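# Move the plate from the gray tray onto the table

## Task

Lift the plate out of the gray tray and set it down on the table so that no part of it extends beyond the blue tape outline. Leave the gray tray in its original state. The plate must stay there on its own, without the robot holding it. Finish by switching suction off and moving the tool away.

## Robot and tools

ROBOT. There are two six-joint arms, left_arm (base near (0.001, 0.414, 0)) and right_arm (base near (-0.048, -0.303, 0)). Each carries a suction cup, not fingers. The point you steer is the cup point: the centre of the cup rim, with the cup opening along that point's +z axis. About 7 cm behind the rim the tool widens, reaching roughly 8 cm sideways, so leave room around it. Elbows never go fully straight. Reported cup positions get less accurate when an arm is stretched far out.

FRAME. Every pose uses one scene frame. Its origin sits on the tabletop midway between the arms. +z is up, +x points out across the table, and +y is toward left_arm. The arm names do not tell you which side of a camera image they appear on. Positions are in metres. Orientations are quaternions written w, x, y, z.

THE 16-NUMBER ROW. Every movement command is one row of 16 numbers: left_arm x, y, z, qw, qx, qy, qz, left suction, then the same eight for right_arm. Both arms always appear, even if only one should move. The poses are absolute targets in the scene frame, not offsets. Suction runs from -1 to 1. +1 is full vacuum (about 55 kPa below ambient), a smaller value asks for that share of it, and 0.05 or less means off. The setting persists, and a 0 you send is obeyed, so repeat the current value to leave it alone. To keep an arm still, resend its last reported position and quaternion unchanged. To hold an orientation steady, keep sending the same quaternion you chose, not the slightly drifted one from the result.

execute_actions. "actions" holds zero or one entry. An empty list only reports the state. {"rows": [...], "steps": n} plays up to 15 rows over n control steps (1 to 15, default 15; one step is 1/30 s). The last row repeats if there are fewer rows than steps. {"steps": n} with no rows is a wait of up to 300 steps, counted from the previous result, so your thinking time is included. The whole call is rejected, and nothing is sent, if any target lies more than 0.6 m from the arm's last reported position along any of the cup point's axes. The optional "pictures" flag turns camera images on or off. On each step the commanded pose is clipped to within 100 mm and 16 degrees of the measured pose, and position wins over orientation when both cannot be met. Motion trails commands by about 0.17 s. After a call the arm continues only to its last clipped pose, so check where it got to and send the remainder.

move. "target" is one 16-number row of absolute poses. Each cup point travels in a straight line and both finish together, in 0.5 to 10 s; a longer path is cut off at 10 s. "speed" is the top path speed in m/s (0.002 to 0.5, default 0.25), and turning is capped at twice that in rad/s. Actual motion can overshoot it, mostly with a near-straight arm. Paths ignore obstacles and the other arm. Optional "stop_force" (9 to 40 N, shared by both arms, not allowed in the first 0.2 s of a scene) ends an arm's path once its wrist sensor feels that much extra resistance for 2 steps. The arm then backs up to where it was 2 steps before and holds. Use it only at very low speed, do not rely on it while the cup rotates, and leave it out when lifting away from a surface the cup presses on. An arm within 1.5 mm and 0.5 degrees of its target is treated as stationary. The "move:" line gives the outcome: done, off_target, moving, held, fault or contact, plus limits=paced (target clipped) or limits=held (some steps blocked). Each arm's distance from its target is also listed.

wait: "seconds" from 0 to 10; nothing new is sent. zoom_image: "camera" (cam_head_left, cam_head_right, cam_left_wrist or cam_right_wrist) and "region" [x0, y0, x1, y1] in image pixels, at most 504 by 504, with the origin at the top-left. read_manual: only returns licence texts. finished_scene: give the current scene number; this cannot be undone and reports success or failure. Answering without any tool call ends everything.

RESULTS. Each arm's state line gives cup position, quaternion and velocities. suction_measured shows the vacuum reached: it stays near 0 without a seal and settles up to 0.15 under the command on a tight seal. part_present turns 1 at 0.50 and back to 0 below 0.45. Wrist force and torque are in the cup point's own axes and point from the surface back into the arm. They carry an offset of up to about 4 N, noise near 2.4 N, and saturate around 50 N. A "pose unreachable" line or HELD marks commands that were altered or not sent. "Hand target" shows where the controller is heading. MOTOR HOT appears at 70 °C, and brakes lock at 85 °C.

CAMERAS. The head cameras give 896x504 images; the fisheye wrist cameras give 504x504. Calibration data are supplied, but small errors are possible.

GRIPPING. Press the 29 mm rim fully onto a smooth, flat part of the plate, away from its edges, holes or seams, with suction on. The cup shortens by up to 10 mm under vacuum. To release, set the plate resting on the table, switch suction off, then lift at least 15 mm. If the cup seals onto the table, switch suction off to free it.

AVOID. Forces of 150 N, or joint torques at their limits (wrist joints 26 N m), freeze the arm for 10 s. The arms are stiff, so a target even slightly past a firm surface can trigger this; approach slowly. Do not let the arms collide. Do not drop the plate, disturb the tray, or push anything off the table. Loose objects may get nudged now and then.

Each tool is called after "Emit:" as name([rows], argument=value, ...), one row to a line, values as JSON.

## Session

Emit:
execute_actions(actions=[])

Scene clock: 0.00 s of 4900.00 s.
left_arm: end_effector_position=(+0.4282, +0.4497, +0.2277) suction_measured=0.00 part_present=0 end_effector_quat_wxyz=(+0.000, -0.299, +0.954, +0.001) end_effector_velocity=(+0.001, -0.001, +0.001) end_effector_angular_velocity=(-0.002, -0.004, -0.002) | right_arm: end_effector_position=(+0.3803, -0.2891, +0.2268) suction_measured=0.00 part_present=0 end_effector_quat_wxyz=(-0.001, +0.243, +0.970, +0.000) end_effector_velocity=(-0.000, +0.000, -0.000) end_effector_angular_velocity=(+0.000, +0.001, +0.000)
Joint positions: left_arm=[-0.315 -1.724  2.042 -1.889 -1.569 -0.841] | right_arm=[-0.318 -1.723  2.043 -1.888 -1.571  0.206]
Joint velocities: left_arm=[-0.    -0.001 -0.002 -0.002 -0.001  0.001] | right_arm=[-0.     0.     0.     0.001  0.    -0.001]
Wrist force (N, on the end effector, along its own x y z axes, offset not removed): no reading
Wrist torque (N m, same axes, about the end effector's origin, offset not removed): no reading
Hand target (left_arm): +0.428, +0.450, +0.228; +0.000, -0.299, +0.954, +0.001
Hand target (right_arm): +0.380, -0.289, +0.227; -0.001, +0.243, +0.970, +0.000

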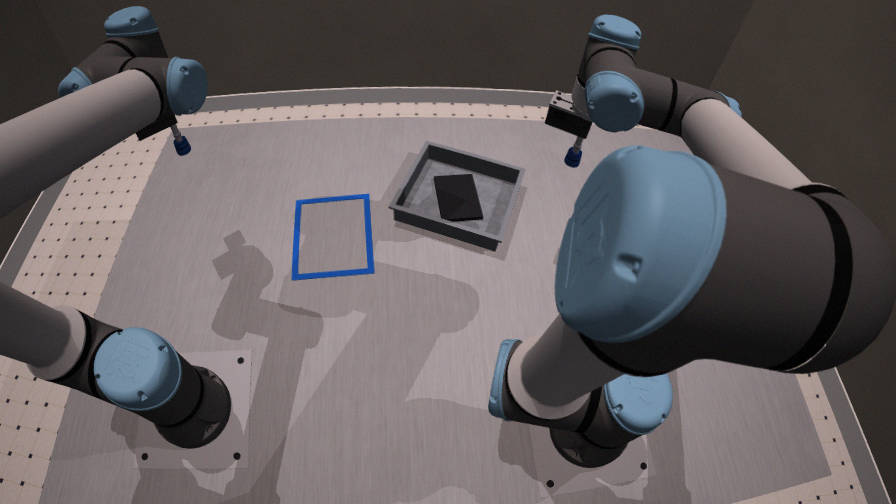

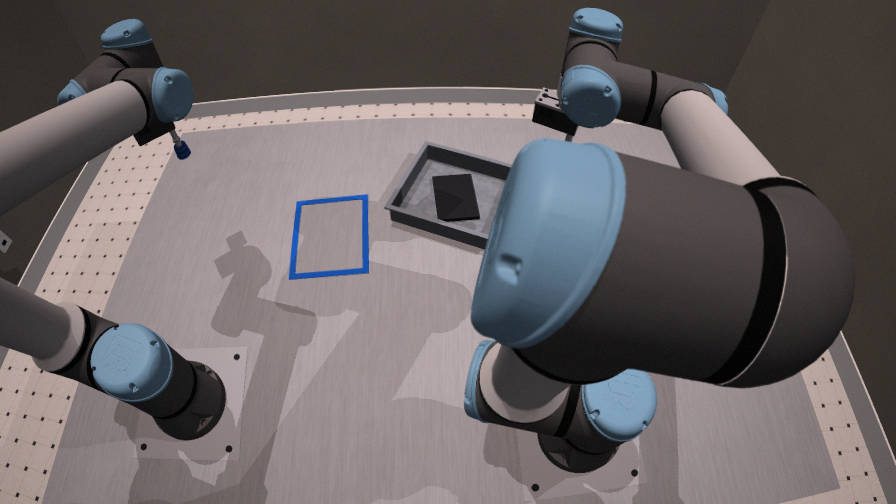

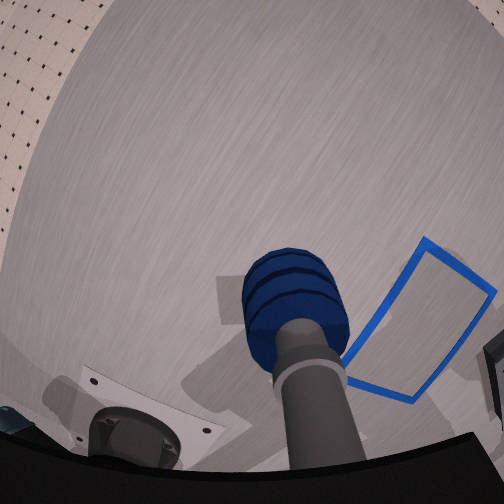

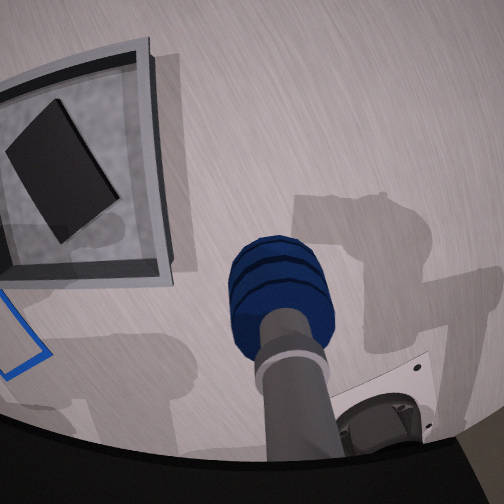

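Emit:
zoom_image(camera="cam_head_left", region=[280, 130, 540, 290])

Region (280, 130, 540, 290) of cam_head_left's 896x504 image, scaled by 1.938, with more detail than that image has; it fills the top 310 rows of this view, and the rest is white.

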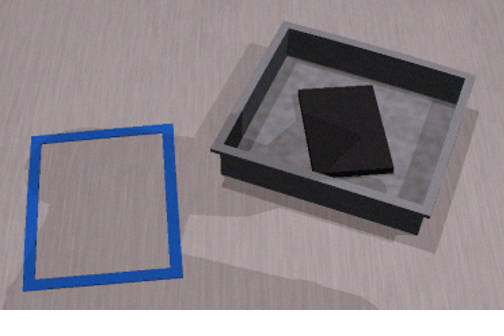

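Emit:
move(target=[0.40,0.56,0.228,0,-0.299,0.954,0.001,0,0.510,-0.103,0.11,-0.001,0.243,0.970,0,0], speed=0.25)

Scene clock: 34.83 s of 4900.00 s.
left_arm: end_effector_position=(+0.3997, +0.5598, +0.2280) suction_measured=0.00 part_present=0 end_effector_quat_wxyz=(-0.000, -0.299, +0.954, +0.001) end_effector_velocity=(+0.001, +0.000, +0.001) end_effector_angular_velocity=(+0.000, -0.003, -0.001) | right_arm: end_effector_position=(+0.5101, -0.1036, +0.1102) suction_measured=0.00 part_present=0 end_effector_quat_wxyz=(-0.001, +0.243, +0.970, -0.000) end_effector_velocity=(+0.001, +0.000, -0.001) end_effector_angular_velocity=(-0.001, +0.001, -0.001)
Joint positions: left_arm=[-0.051 -1.735  2.05  -1.885 -1.569 -0.578] | right_arm=[ 0.083 -1.207  1.794 -2.156 -1.571  0.607]
Joint velocities: left_arm=[ 0.001  0.001 -0.003 -0.001  0.     0.002] | right_arm=[ 0.001  0.003 -0.003  0.001 -0.001  0.002]
Wrist force (N, on the end effector, along its own x y z axes, offset not removed): left_arm=[-1.4 -2.1 -2.8] | right_arm=[1.9 -0.9 -5.3]
Wrist torque (N m, same axes, about the end effector's origin, offset not removed): left_arm=[-0.17 0.18 0.10] | right_arm=[-0.19 -0.19 0.02]
Hand target (left_arm): +0.400, +0.560, +0.228; -0.000, -0.299, +0.954, +0.001
Hand target (right_arm): +0.510, -0.104, +0.110; -0.001, +0.243, +0.970, -0.000
Off the commanded pose (left_arm): 0.000 m, 0 deg.
Off the commanded pose (right_arm): 0.001 m, 0 deg.
After step 90, 30.20 s passed at rest.
move: done
camera_calibration (this result's frames):
cam_left_wrist: T_world_to_cam=[[0.553907, -0.832496, -0.0117224, 0.256701], [-0.796078, -0.533694, 0.285359, 0.56482], [-0.243817, -0.14873, -0.958349, 0.499518], [0, 0, 0, 1]] pos_world=[0.429244, 0.589437, 0.320545]
cam_right_wrist: T_world_to_cam=[[-0.417818, -0.907787, 0.0367519, 0.124711], [-0.843068, 0.402473, 0.356723, 0.446209], [-0.33862, 0.118061, -0.933487, 0.39127], [0, 0, 0, 1]] pos_world=[0.560783, -0.11257, 0.201489]

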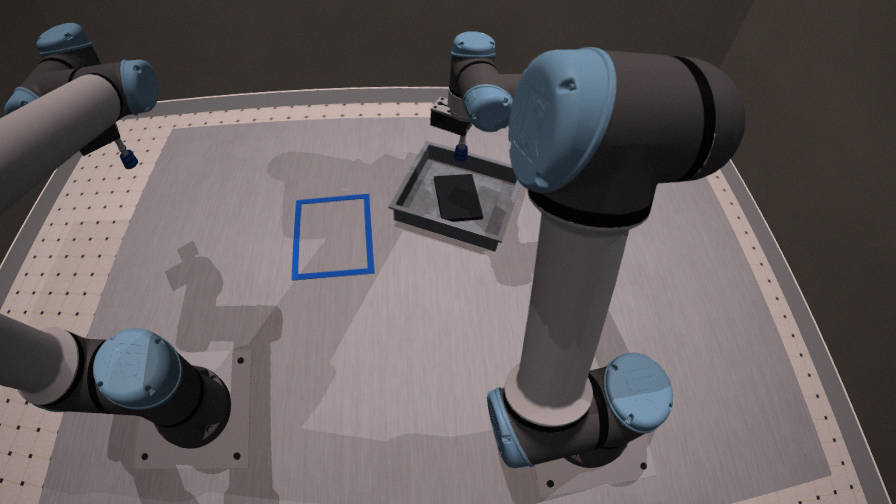

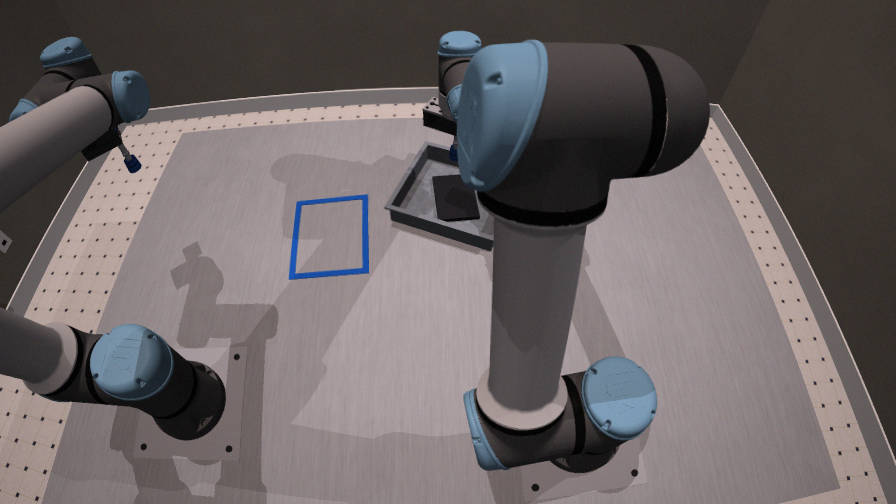

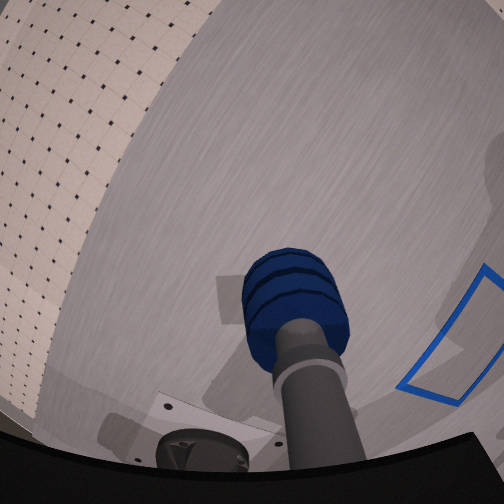

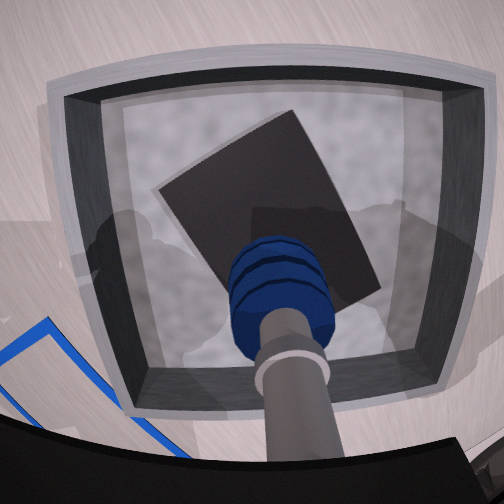

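Emit:
move(target=[0.40,0.56,0.228,0,-0.299,0.954,0.001,0,0.490,-0.106,0.035,-0.001,0.243,0.970,0,1], speed=0.12)

Emit:
move(target=[0.40,0.56,0.228,0,-0.299,0.954,0.001,0,0.490,-0.106,0.002,-0.001,0.243,0.970,0,1], speed=0.008, stop_force=10)

Scene clock: 59.60 s of 4900.00 s.
left_arm: end_effector_position=(+0.4000, +0.5600, +0.2280) suction_measured=0.00 part_present=0 end_effector_quat_wxyz=(-0.000, -0.299, +0.954, +0.001) end_effector_velocity=(-0.002, +0.000, -0.002) end_effector_angular_velocity=(+0.000, +0.005, +0.002) | right_arm: end_effector_position=(+0.4900, -0.1060, +0.0353) suction_measured=0.00 part_present=0 end_effector_quat_wxyz=(-0.001, +0.243, +0.970, -0.000) end_effector_velocity=(-0.001, -0.000, -0.002) end_effector_angular_velocity=(+0.000, +0.001, +0.001)
Joint positions: left_arm=[-0.05  -1.734  2.05  -1.886 -1.569 -0.577] | right_arm=[ 0.083 -1.128  1.92  -2.36  -1.57   0.607]
Joint velocities: left_arm=[ 0.     0.     0.004  0.001  0.    -0.001] | right_arm=[-0.     0.002  0.004 -0.005  0.    -0.001]
Wrist force (N, on the end effector, along its own x y z axes, offset not removed): left_arm=[-1.0 0.9 -1.1] | right_arm=[-0.4 2.1 -1.7]
Wrist torque (N m, same axes, about the end effector's origin, offset not removed): left_arm=[0.23 0.05 -0.01] | right_arm=[0.33 0.00 -0.05]
Hand target (left_arm): +0.400, +0.560, +0.228; -0.000, -0.299, +0.954, +0.001
Hand target (right_arm): +0.490, -0.106, +0.035; -0.001, +0.243, +0.970, -0.000
Off the commanded pose (left_arm): 0.000 m, 0 deg.
Off the commanded pose (right_arm): 0.000 m, 0 deg.
After step 90, 20.67 s passed at rest.
move: done
camera_calibration (this result's frames):
cam_left_wrist: T_world_to_cam=[[0.553912, -0.832497, -0.0113962, 0.256617], [-0.796206, -0.533668, 0.285052, 0.565214], [-0.243387, -0.14882, -0.958444, 0.499508], [0, 0, 0, 1]] pos_world=[0.429457, 0.589606, 0.32056]
cam_right_wrist: T_world_to_cam=[[-0.417827, -0.907817, 0.0358982, 0.116974], [-0.843072, 0.402147, 0.357082, 0.45689], [-0.338602, 0.118934, -0.933383, 0.31488], [0, 0, 0, 1]] pos_world=[0.540685, -0.114996, 0.126557]

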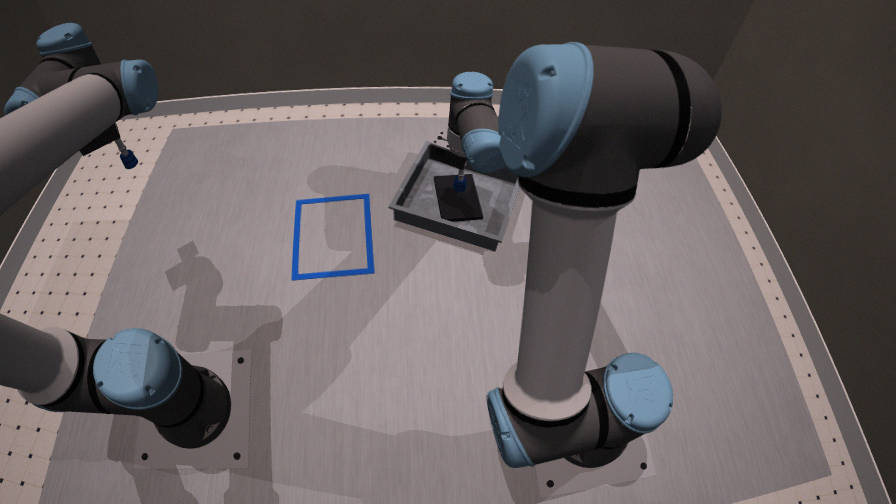

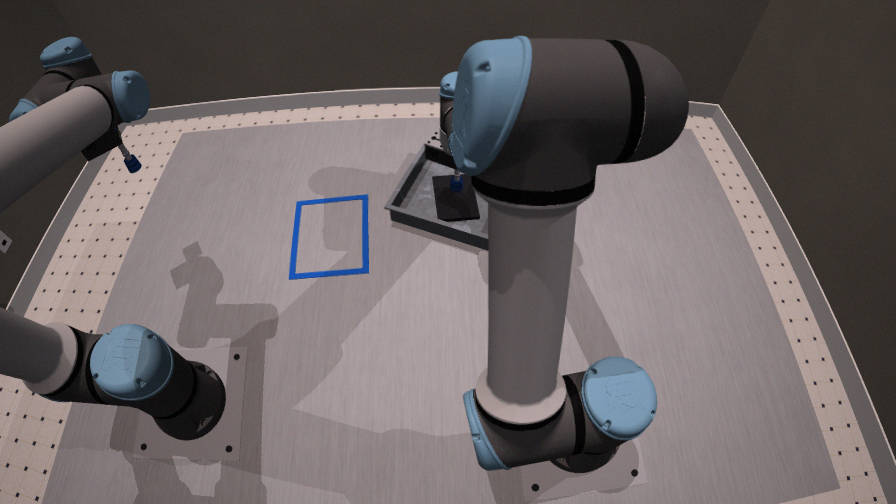

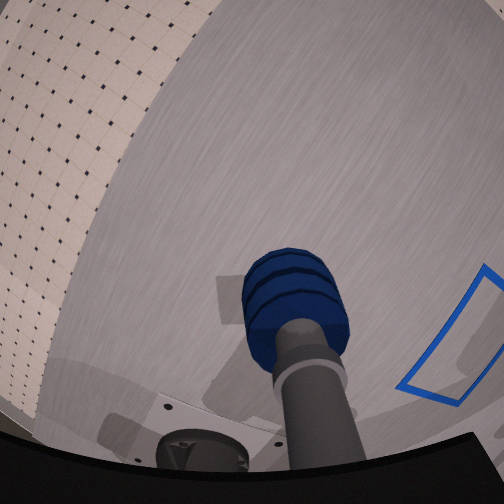

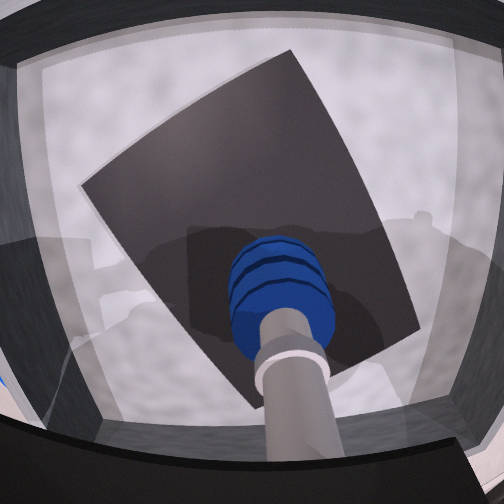

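Scene clock: 64.03 s of 4900.00 s.
left_arm: end_effector_position=(+0.4000, +0.5600, +0.2280) suction_measured=0.00 part_present=0 end_effector_quat_wxyz=(-0.000, -0.299, +0.954, +0.001) end_effector_velocity=(-0.000, -0.001, -0.000) end_effector_angular_velocity=(-0.003, +0.001, -0.001) | right_arm: end_effector_position=(+0.4899, -0.1060, +0.0028) suction_measured=0.99 part_present=1 end_effector_quat_wxyz=(-0.001, +0.243, +0.970, -0.000) end_effector_velocity=(-0.001, -0.000, +0.000) end_effector_angular_velocity=(-0.001, +0.005, -0.001)
Joint positions: left_arm=[-0.05  -1.734  2.05  -1.886 -1.569 -0.577] | right_arm=[ 0.083 -1.068  1.939 -2.439 -1.57   0.606]
Joint velocities: left_arm=[-0.     0.     0.     0.    -0.003  0.001] | right_arm=[-0.    -0.002 -0.     0.007  0.     0.001]
Wrist force (N, on the end effector, along its own x y z axes, offset not removed): left_arm=[-0.5 -1.9 -1.6] | right_arm=[-1.1 4.5 -17.4]
Wrist torque (N m, same axes, about the end effector's origin, offset not removed): left_arm=[-0.21 -0.02 0.04] | right_arm=[0.52 -0.09 -0.03]
Hand target (left_arm): +0.400, +0.560, +0.228; +0.000, -0.299, +0.954, +0.001
Hand target (right_arm): +0.490, -0.106, +0.003; -0.001, +0.243, +0.970, -0.000
Off the commanded pose (left_arm): 0.000 m, 0 deg.
Off the commanded pose (right_arm): 0.001 m, 0 deg.
move: contact (right_arm)
camera_calibration (this result's frames):
cam_left_wrist: T_world_to_cam=[[0.553912, -0.832497, -0.0113949, 0.256617], [-0.796207, -0.533667, 0.285051, 0.565215], [-0.243385, -0.14882, -0.958445, 0.499508], [0, 0, 0, 1]] pos_world=[0.429457, 0.589606, 0.32056]
cam_right_wrist: T_world_to_cam=[[-0.417826, -0.907816, 0.0359376, 0.118089], [-0.843035, 0.402149, 0.357166, 0.468453], [-0.338693, 0.118936, -0.933349, 0.284583], [0, 0, 0, 1]] pos_world=[0.54065, -0.115032, 0.0940558]

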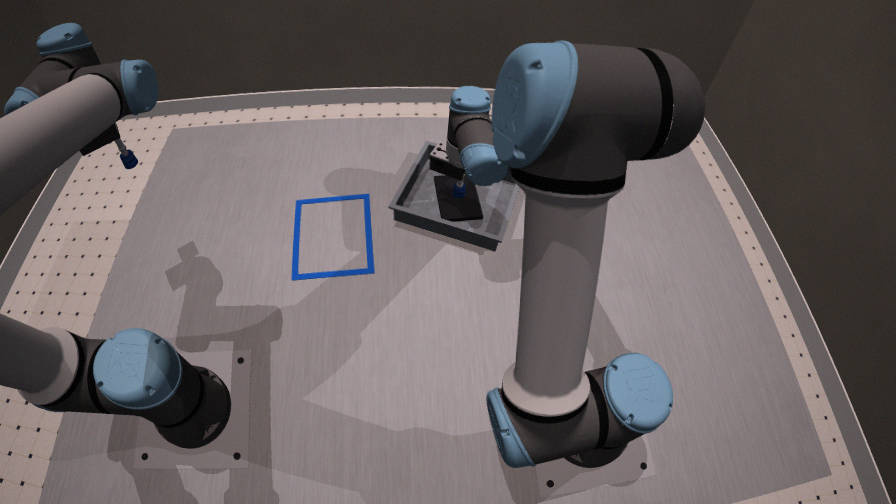

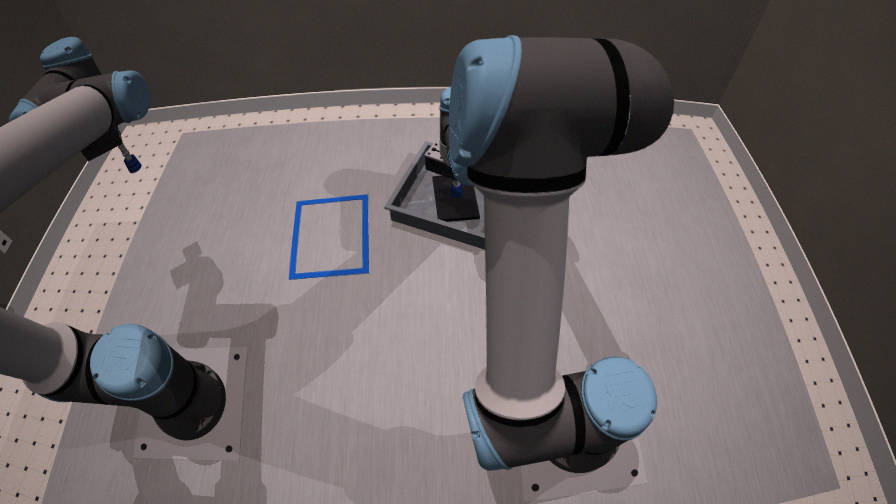

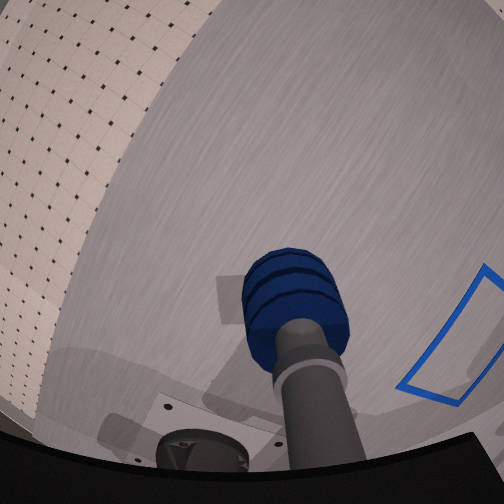

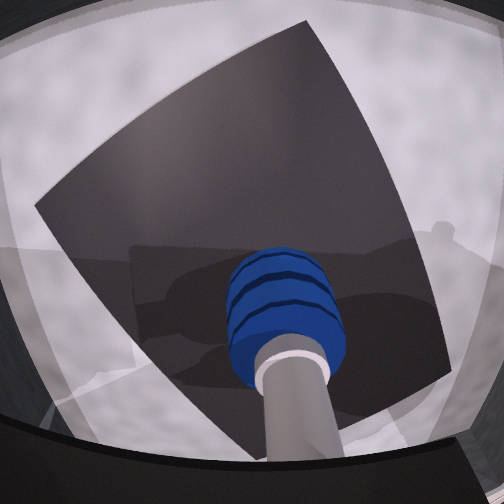

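Emit:
move(target=[0.40,0.56,0.228,0,-0.299,0.954,0.001,0,0.492,-0.106,0.09,-0.001,0.243,0.970,0,1], speed=0.07)

Scene clock: 72.17 s of 4900.00 s.
left_arm: end_effector_position=(+0.4000, +0.5600, +0.2280) suction_measured=0.00 part_present=0 end_effector_quat_wxyz=(+0.000, -0.299, +0.954, +0.001) end_effector_velocity=(+0.000, -0.000, +0.000) end_effector_angular_velocity=(-0.002, -0.002, +0.001) | right_arm: end_effector_position=(+0.4920, -0.1060, +0.0897) suction_measured=0.96 part_present=1 end_effector_quat_wxyz=(-0.001, +0.243, +0.970, +0.000) end_effector_velocity=(-0.000, +0.000, +0.001) end_effector_angular_velocity=(-0.000, +0.000, +0.000)
Joint positions: left_arm=[-0.05  -1.734  2.05  -1.886 -1.569 -0.577] | right_arm=[ 0.082 -1.214  1.869 -2.223 -1.57   0.606]
Joint velocities: left_arm=[ 0.001 -0.001 -0.    -0.001 -0.002 -0.   ] | right_arm=[ 0.    -0.002 -0.001  0.004 -0.     0.   ]
Wrist force (N, on the end effector, along its own x y z axes, offset not removed): left_arm=[-0.2 -1.8 -2.3] | right_arm=[0.2 -0.5 -1.6]
Wrist torque (N m, same axes, about the end effector's origin, offset not removed): left_arm=[-0.14 -0.05 0.04] | right_arm=[-0.05 -0.03 -0.15]
Hand target (left_arm): +0.400, +0.560, +0.228; +0.000, -0.299, +0.954, +0.001
Hand target (right_arm): +0.492, -0.106, +0.090; -0.001, +0.243, +0.970, +0.000
Off the commanded pose (left_arm): 0.000 m, 0 deg.
Off the commanded pose (right_arm): 0.000 m, 0 deg.
move: done
camera_calibration (this result's frames):
cam_left_wrist: T_world_to_cam=[[0.553912, -0.832497, -0.0113948, 0.256617], [-0.796207, -0.533667, 0.285051, 0.565215], [-0.243385, -0.14882, -0.958445, 0.499508], [0, 0, 0, 1]] pos_world=[0.429458, 0.589606, 0.32056]
cam_right_wrist: T_world_to_cam=[[-0.41783, -0.907818, 0.0358485, 0.115873], [-0.843096, 0.402141, 0.357032, 0.439215], [-0.338536, 0.118955, -0.933404, 0.366408], [0, 0, 0, 1]] pos_world=[0.542758, -0.11502, 0.181039]

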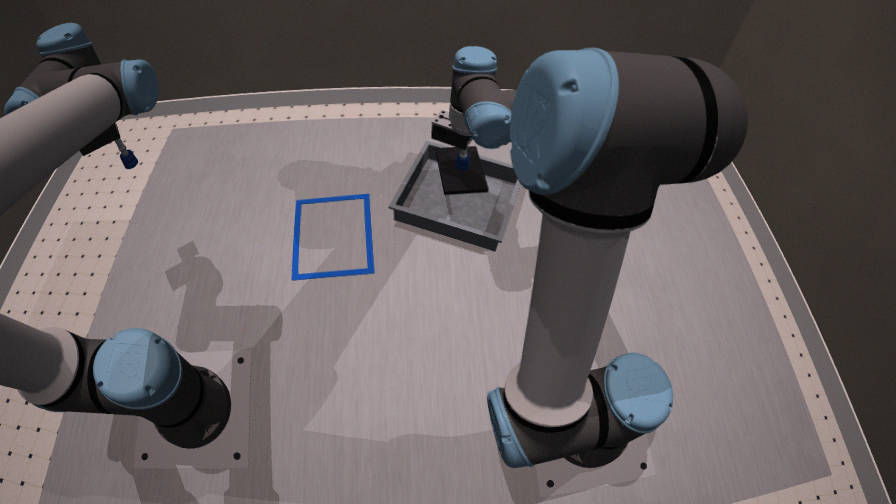

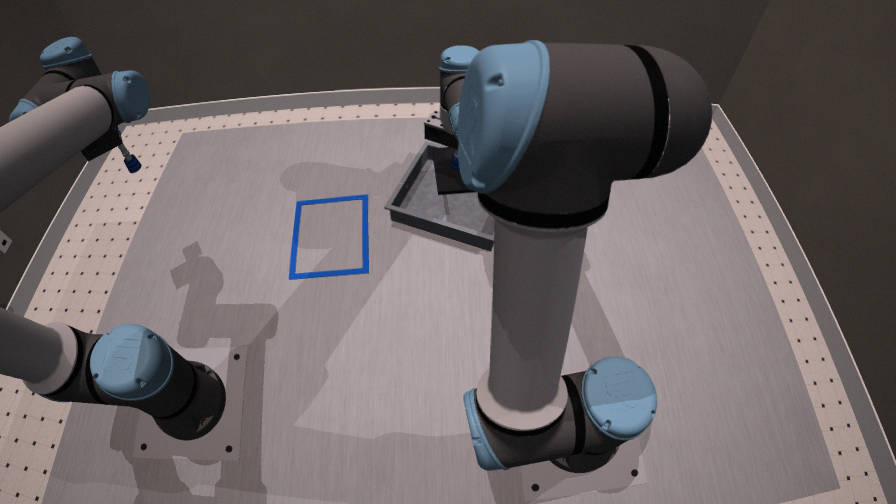

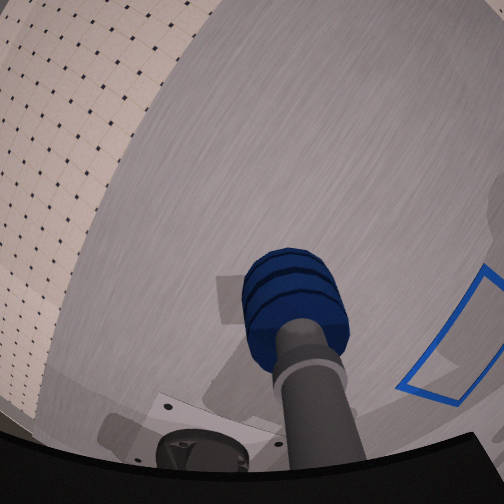

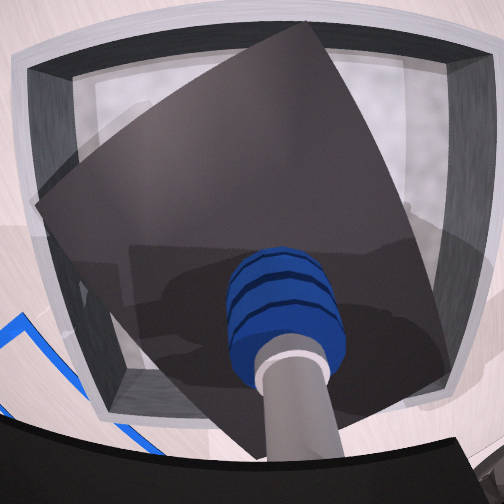

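Emit:
move(target=[0.40,0.56,0.228,0,-0.299,0.954,0.001,0,0.397,0.177,0.08,-0.001,0.243,0.970,0,1], speed=0.2)

Emit:
move(target=[0.40,0.56,0.228,0,-0.299,0.954,0.001,0,0.397,0.177,0.018,-0.001,0.243,0.970,0,1], speed=0.08)

Scene clock: 79.90 s of 4900.00 s.
left_arm: end_effector_position=(+0.4000, +0.5600, +0.2280) suction_measured=0.00 part_present=0 end_effector_quat_wxyz=(+0.000, -0.299, +0.954, +0.001) end_effector_velocity=(-0.000, +0.000, -0.000) end_effector_angular_velocity=(+0.002, +0.001, -0.000) | right_arm: end_effector_position=(+0.3976, +0.1766, +0.0800) suction_measured=0.98 part_present=1 end_effector_quat_wxyz=(-0.001, +0.243, +0.970, -0.001) end_effector_velocity=(-0.000, +0.002, +0.001) end_effector_angular_velocity=(+0.000, -0.001, +0.000)
Joint positions: left_arm=[-0.05  -1.734  2.05  -1.886 -1.569 -0.577] | right_arm=[ 0.584 -1.042  1.628 -2.156 -1.57   1.108]
Joint velocities: left_arm=[-0.001  0.     0.     0.001  0.002 -0.   ] | right_arm=[ 0.003  0.001 -0.003  0.002 -0.     0.002]
Wrist force (N, on the end effector, along its own x y z axes, offset not removed): left_arm=[0.3 -0.3 0.5] | right_arm=[0.1 -1.6 -1.1]
Wrist torque (N m, same axes, about the end effector's origin, offset not removed): left_arm=[0.08 -0.10 -0.02] | right_arm=[-0.24 -0.13 0.00]
Hand target (left_arm): +0.400, +0.560, +0.228; +0.000, -0.299, +0.954, +0.001
Hand target (right_arm): +0.398, +0.177, +0.080; -0.001, +0.243, +0.970, -0.001
Off the commanded pose (left_arm): 0.000 m, 0 deg.
Off the commanded pose (right_arm): 0.001 m, 0 deg.
move: done
camera_calibration (this result's frames):
cam_left_wrist: T_world_to_cam=[[0.553912, -0.832497, -0.0113948, 0.256617], [-0.796207, -0.533667, 0.285051, 0.565215], [-0.243385, -0.14882, -0.958445, 0.499508], [0, 0, 0, 1]] pos_world=[0.429458, 0.589606, 0.32056]
cam_right_wrist: T_world_to_cam=[[-0.417832, -0.90778, 0.0367658, 0.33321], [-0.84322, 0.402546, 0.356283, 0.249497], [-0.338226, 0.117865, -0.933655, 0.29184], [0, 0, 0, 1]] pos_world=[0.448315, 0.16765, 0.171336]

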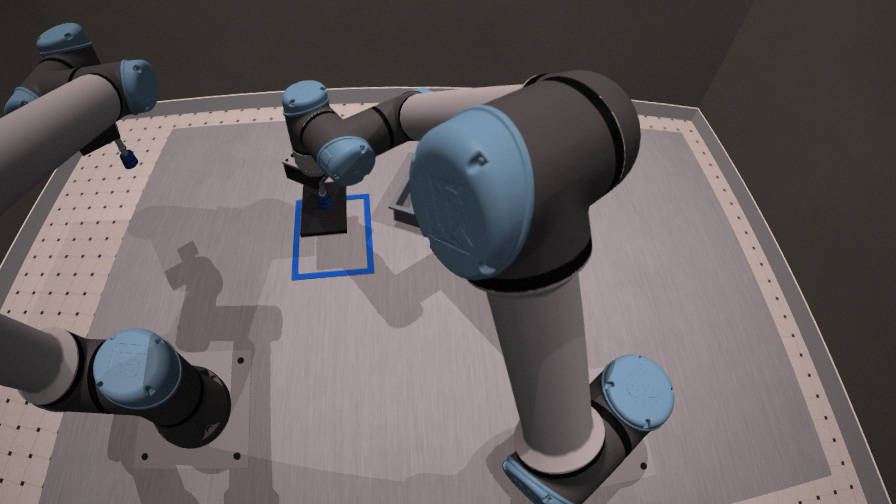

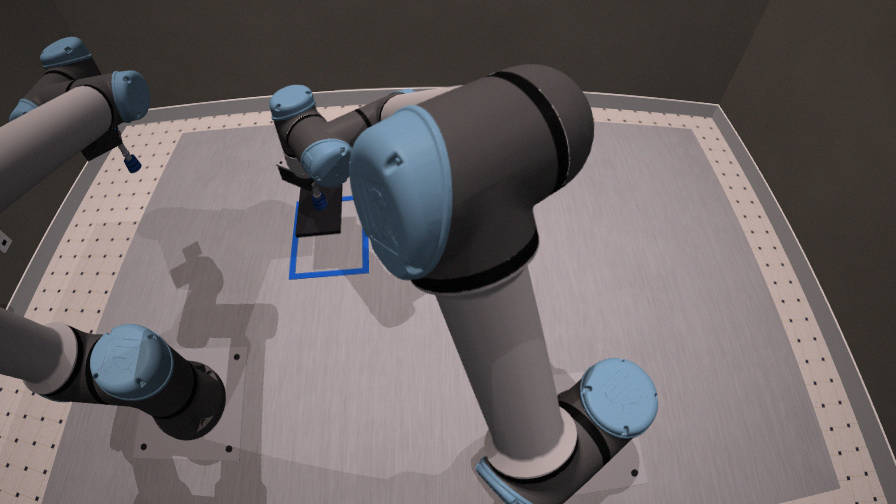

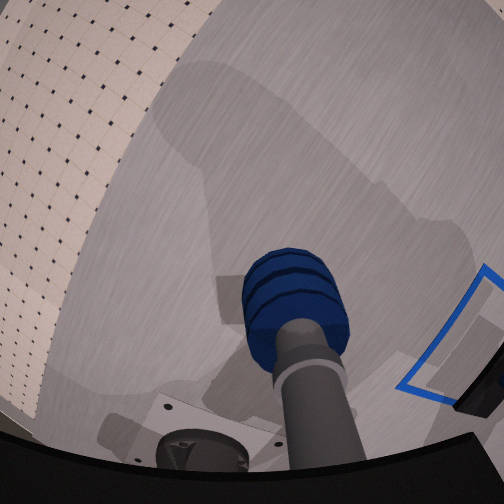

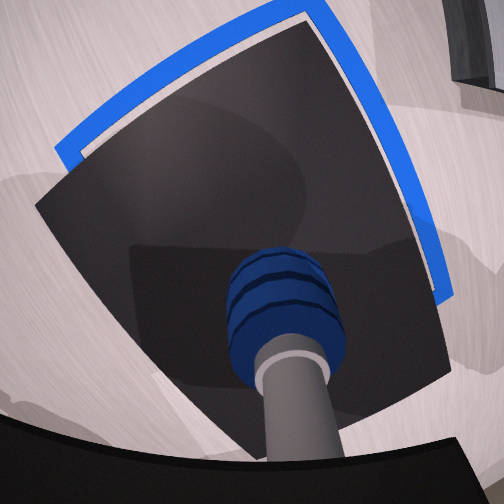

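Scene clock: 81.10 s of 4900.00 s.
left_arm: end_effector_position=(+0.4000, +0.5600, +0.2280) suction_measured=0.00 part_present=0 end_effector_quat_wxyz=(+0.000, -0.299, +0.954, +0.001) end_effector_velocity=(-0.001, +0.000, -0.001) end_effector_angular_velocity=(+0.002, +0.003, -0.000) | right_arm: end_effector_position=(+0.3970, +0.1770, +0.0182) suction_measured=0.99 part_present=1 end_effector_quat_wxyz=(-0.001, +0.243, +0.970, -0.000) end_effector_velocity=(+0.000, +0.000, -0.002) end_effector_angular_velocity=(+0.000, -0.000, +0.000)
Joint positions: left_arm=[-0.05  -1.734  2.05  -1.886 -1.569 -0.577] | right_arm=[ 0.585 -0.953  1.673 -2.289 -1.569  1.108]
Joint velocities: left_arm=[-0.     0.     0.002  0.001  0.002 -0.   ] | right_arm=[ 0.     0.003  0.    -0.004  0.     0.   ]
Wrist force (N, on the end effector, along its own x y z axes, offset not removed): left_arm=[-0.6 -1.4 -1.8] | right_arm=[-2.1 1.8 -0.8]
Wrist torque (N m, same axes, about the end effector's origin, offset not removed): left_arm=[-0.04 -0.02 0.03] | right_arm=[0.19 0.20 0.10]
Hand target (left_arm): +0.400, +0.560, +0.228; +0.000, -0.299, +0.954, +0.001
Hand target (right_arm): +0.397, +0.177, +0.018; -0.001, +0.243, +0.970, -0.000
Off the commanded pose (left_arm): 0.000 m, 0 deg.
Off the commanded pose (right_arm): 0.000 m, 0 deg.
move: done
camera_calibration (this result's frames):
cam_left_wrist: T_world_to_cam=[[0.553912, -0.832497, -0.0113947, 0.256617], [-0.796207, -0.533667, 0.285051, 0.565215], [-0.243385, -0.14882, -0.958445, 0.499508], [0, 0, 0, 1]] pos_world=[0.429458, 0.589606, 0.32056]
cam_right_wrist: T_world_to_cam=[[-0.417828, -0.907817, 0.0358753, 0.335588], [-0.84309, 0.402146, 0.35704, 0.270784], [-0.338555, 0.118935, -0.9334, 0.233828], [0, 0, 0, 1]] pos_world=[0.447677, 0.167947, 0.109535]

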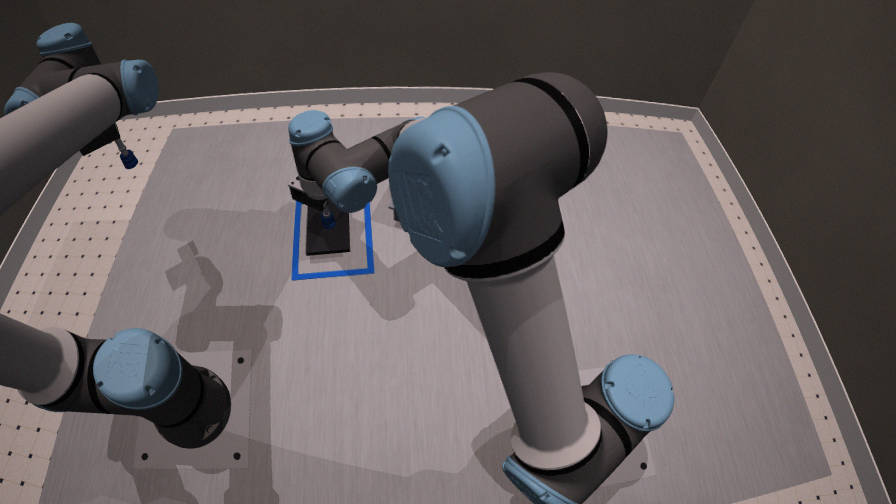

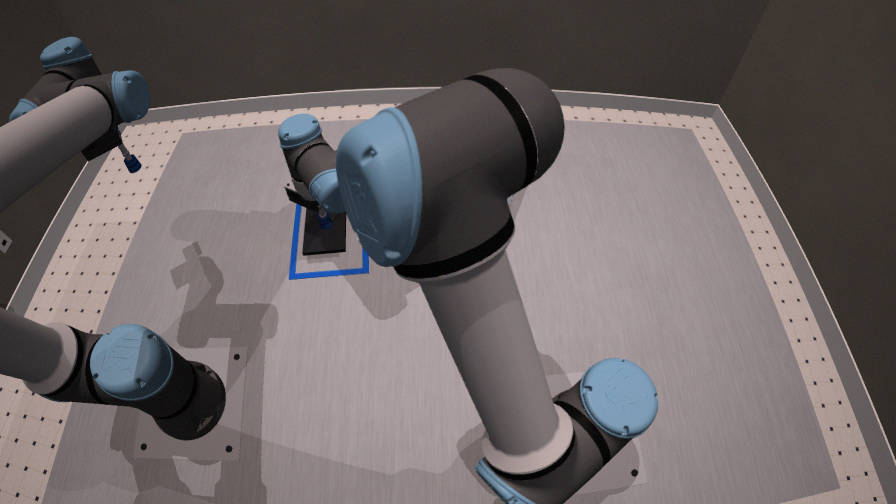

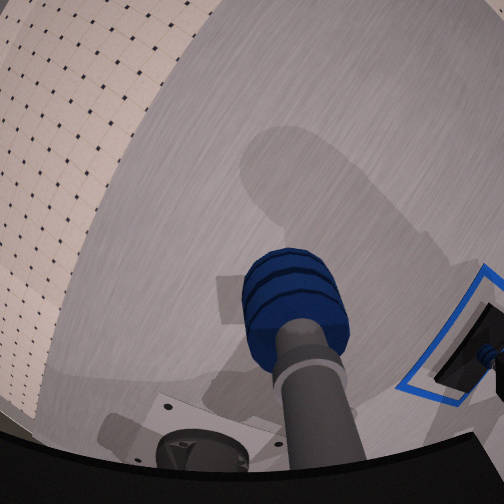

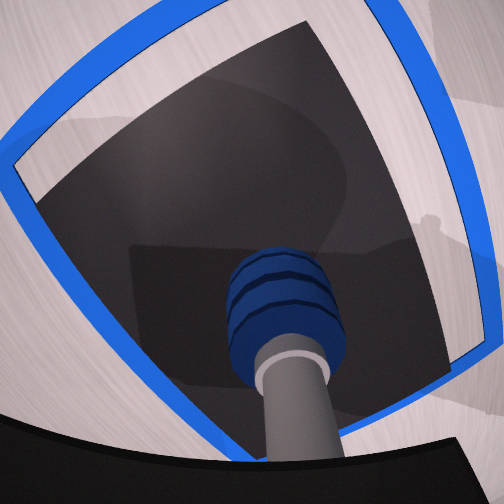

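Emit:
move(target=[0.40,0.56,0.228,0,-0.299,0.954,0.001,0,0.399,0.173,0.006,-0.001,0.243,0.970,0,1], speed=0.03)

Emit:
move(target=[0.40,0.56,0.228,0,-0.299,0.954,0.001,0,0.399,0.173,-0.008,-0.001,0.243,0.970,0,1], speed=0.005, stop_force=9)

Scene clock: 91.80 s of 4900.00 s.
left_arm: end_effector_position=(+0.4000, +0.5600, +0.2280) suction_measured=0.00 part_present=0 end_effector_quat_wxyz=(+0.000, -0.299, +0.954, +0.001) end_effector_velocity=(+0.000, -0.000, +0.000) end_effector_angular_velocity=(-0.001, -0.001, -0.000) | right_arm: end_effector_position=(+0.3990, +0.1731, +0.0062) suction_measured=0.99 part_present=1 end_effector_quat_wxyz=(-0.001, +0.243, +0.970, -0.000) end_effector_velocity=(-0.000, -0.001, -0.003) end_effector_angular_velocity=(-0.001, +0.002, +0.001)
Joint positions: left_arm=[-0.05  -1.734  2.05  -1.886 -1.569 -0.577] | right_arm=[ 0.578 -0.937  1.684 -2.317 -1.569  1.102]
Joint velocities: left_arm=[-0.     0.    -0.    -0.001 -0.001 -0.   ] | right_arm=[-0.001  0.003  0.003 -0.003 -0.    -0.002]
Wrist force (N, on the end effector, along its own x y z axes, offset not removed): left_arm=[0.2 -1.0 -0.6] | right_arm=[-1.4 0.9 0.6]
Wrist torque (N m, same axes, about the end effector's origin, offset not removed): left_arm=[-0.02 -0.07 -0.02] | right_arm=[0.19 0.21 -0.06]
Hand target (left_arm): +0.400, +0.560, +0.228; +0.000, -0.299, +0.954, +0.001
Hand target (right_arm): +0.399, +0.173, +0.006; -0.001, +0.243, +0.970, +0.000
Off the commanded pose (left_arm): 0.000 m, 0 deg.
Off the commanded pose (right_arm): 0.000 m, 0 deg.
move: done
camera_calibration (this result's frames):
cam_left_wrist: T_world_to_cam=[[0.553912, -0.832497, -0.0113949, 0.256617], [-0.796207, -0.533667, 0.285051, 0.565215], [-0.243385, -0.14882, -0.958445, 0.499508], [0, 0, 0, 1]] pos_world=[0.429458, 0.589606, 0.32056]
cam_right_wrist: T_world_to_cam=[[-0.417829, -0.907817, 0.0358707, 0.333298], [-0.843086, 0.402144, 0.357052, 0.278331], [-0.338563, 0.118945, -0.933396, 0.223726], [0, 0, 0, 1]] pos_world=[0.449664, 0.164033, 0.0974909]

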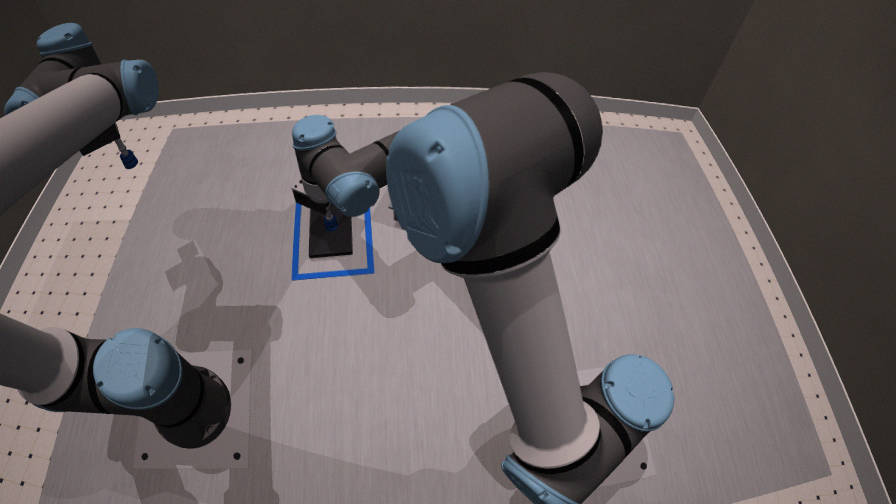

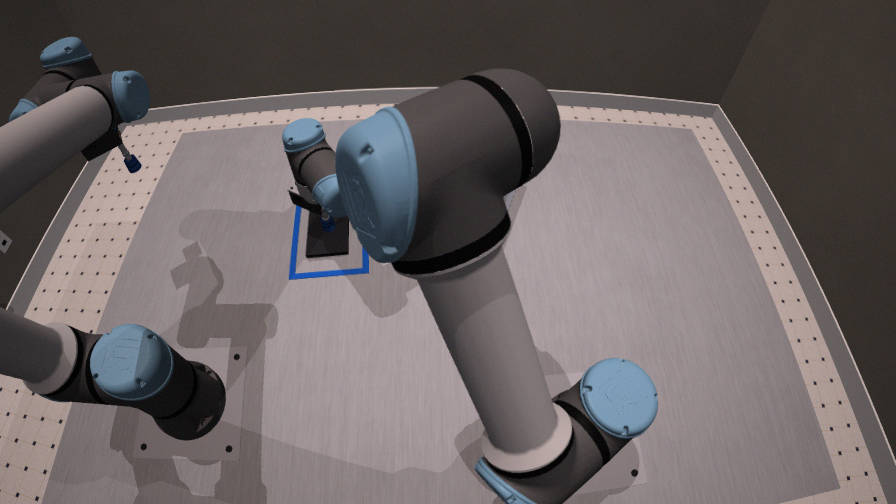

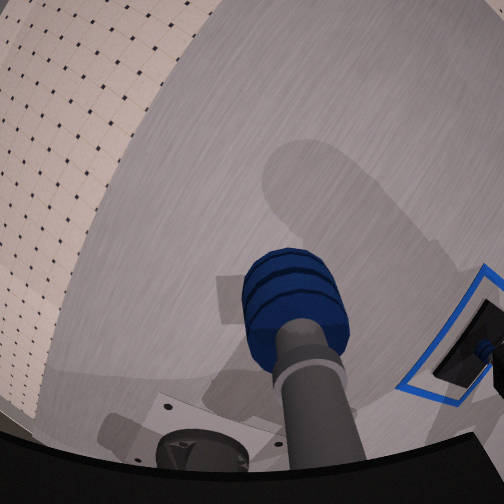

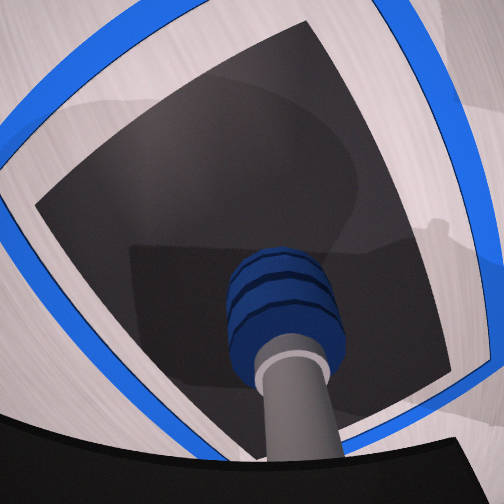

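Scene clock: 93.43 s of 4900.00 s.
left_arm: end_effector_position=(+0.4000, +0.5600, +0.2280) suction_measured=0.00 part_present=0 end_effector_quat_wxyz=(+0.000, -0.299, +0.954, +0.001) end_effector_velocity=(+0.000, -0.001, -0.000) end_effector_angular_velocity=(-0.003, -0.000, -0.000) | right_arm: end_effector_position=(+0.3989, +0.1730, -0.0001) suction_measured=0.99 part_present=1 end_effector_quat_wxyz=(-0.001, +0.243, +0.970, -0.000) end_effector_velocity=(-0.001, -0.000, +0.000) end_effector_angular_velocity=(-0.001, +0.002, +0.000)
Joint positions: left_arm=[-0.05  -1.734  2.05  -1.886 -1.569 -0.577] | right_arm=[ 0.578 -0.927  1.687 -2.33  -1.569  1.102]
Joint velocities: left_arm=[ 0.     0.     0.    -0.001 -0.003  0.   ] | right_arm=[ 0.    -0.002  0.001  0.003  0.    -0.   ]
Wrist force (N, on the end effector, along its own x y z axes, offset not removed): left_arm=[-0.6 -0.5 -1.3] | right_arm=[2.6 -2.1 -21.3]
Wrist torque (N m, same axes, about the end effector's origin, offset not removed): left_arm=[0.03 0.01 0.11] | right_arm=[0.39 -0.19 -0.04]
Hand target (left_arm): +0.400, +0.560, +0.228; +0.000, -0.299, +0.954, +0.001
Hand target (right_arm): +0.399, +0.173, +0.000; -0.001, +0.243, +0.970, +0.000
Off the commanded pose (left_arm): 0.000 m, 0 deg.
Off the commanded pose (right_arm): 0.008 m, 0 deg.
move: contact (right_arm)
camera_calibration (this result's frames):
cam_left_wrist: T_world_to_cam=[[0.553912, -0.832497, -0.0113948, 0.256617], [-0.796207, -0.533667, 0.285051, 0.565215], [-0.243385, -0.14882, -0.958445, 0.499508], [0, 0, 0, 1]] pos_world=[0.429458, 0.589606, 0.32056]
cam_right_wrist: T_world_to_cam=[[-0.417828, -0.907817, 0.0358962, 0.333491], [-0.843077, 0.40215, 0.357067, 0.280595], [-0.338587, 0.118929, -0.933389, 0.217824], [0, 0, 0, 1]] pos_world=[0.449658, 0.164002, 0.0911525]

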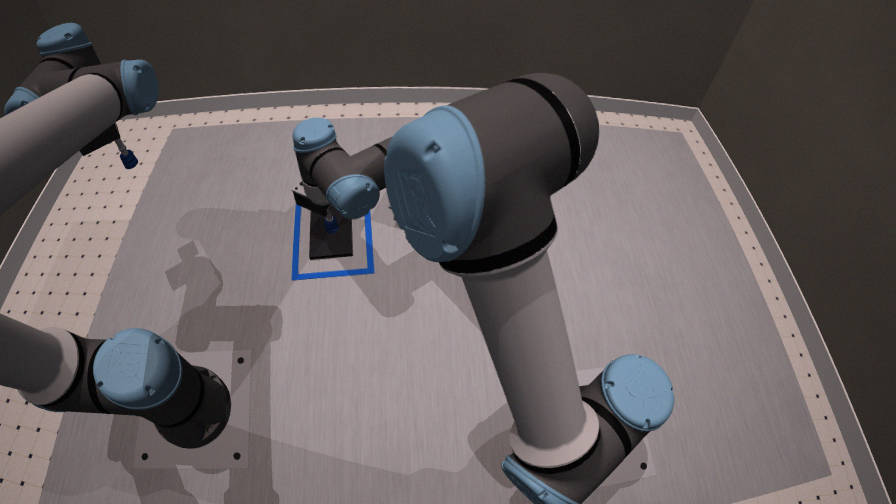

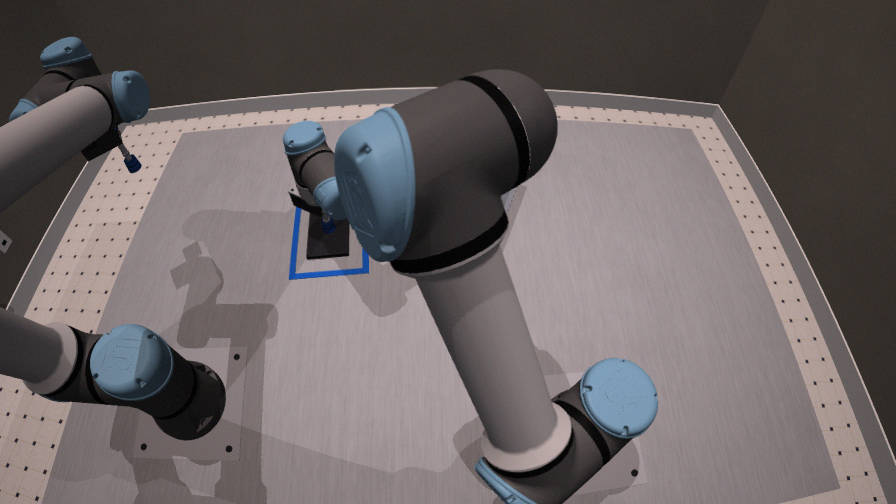

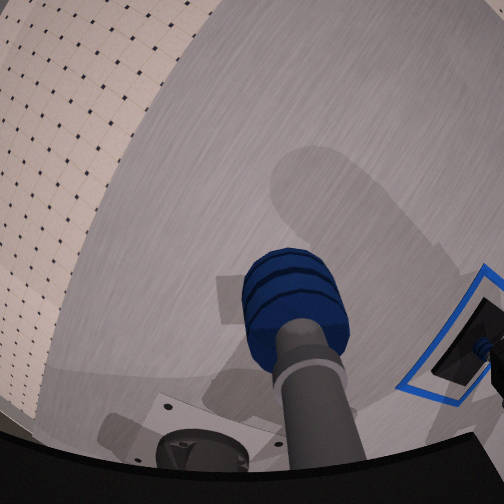

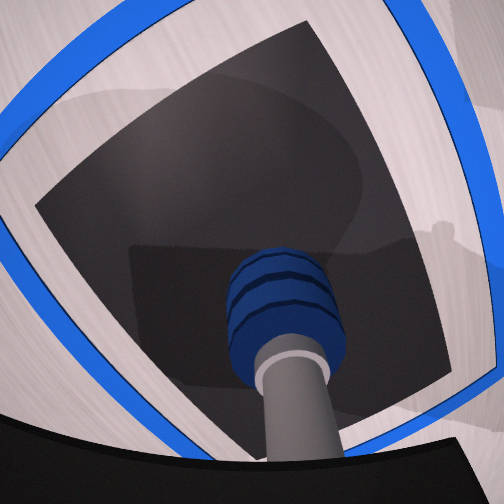

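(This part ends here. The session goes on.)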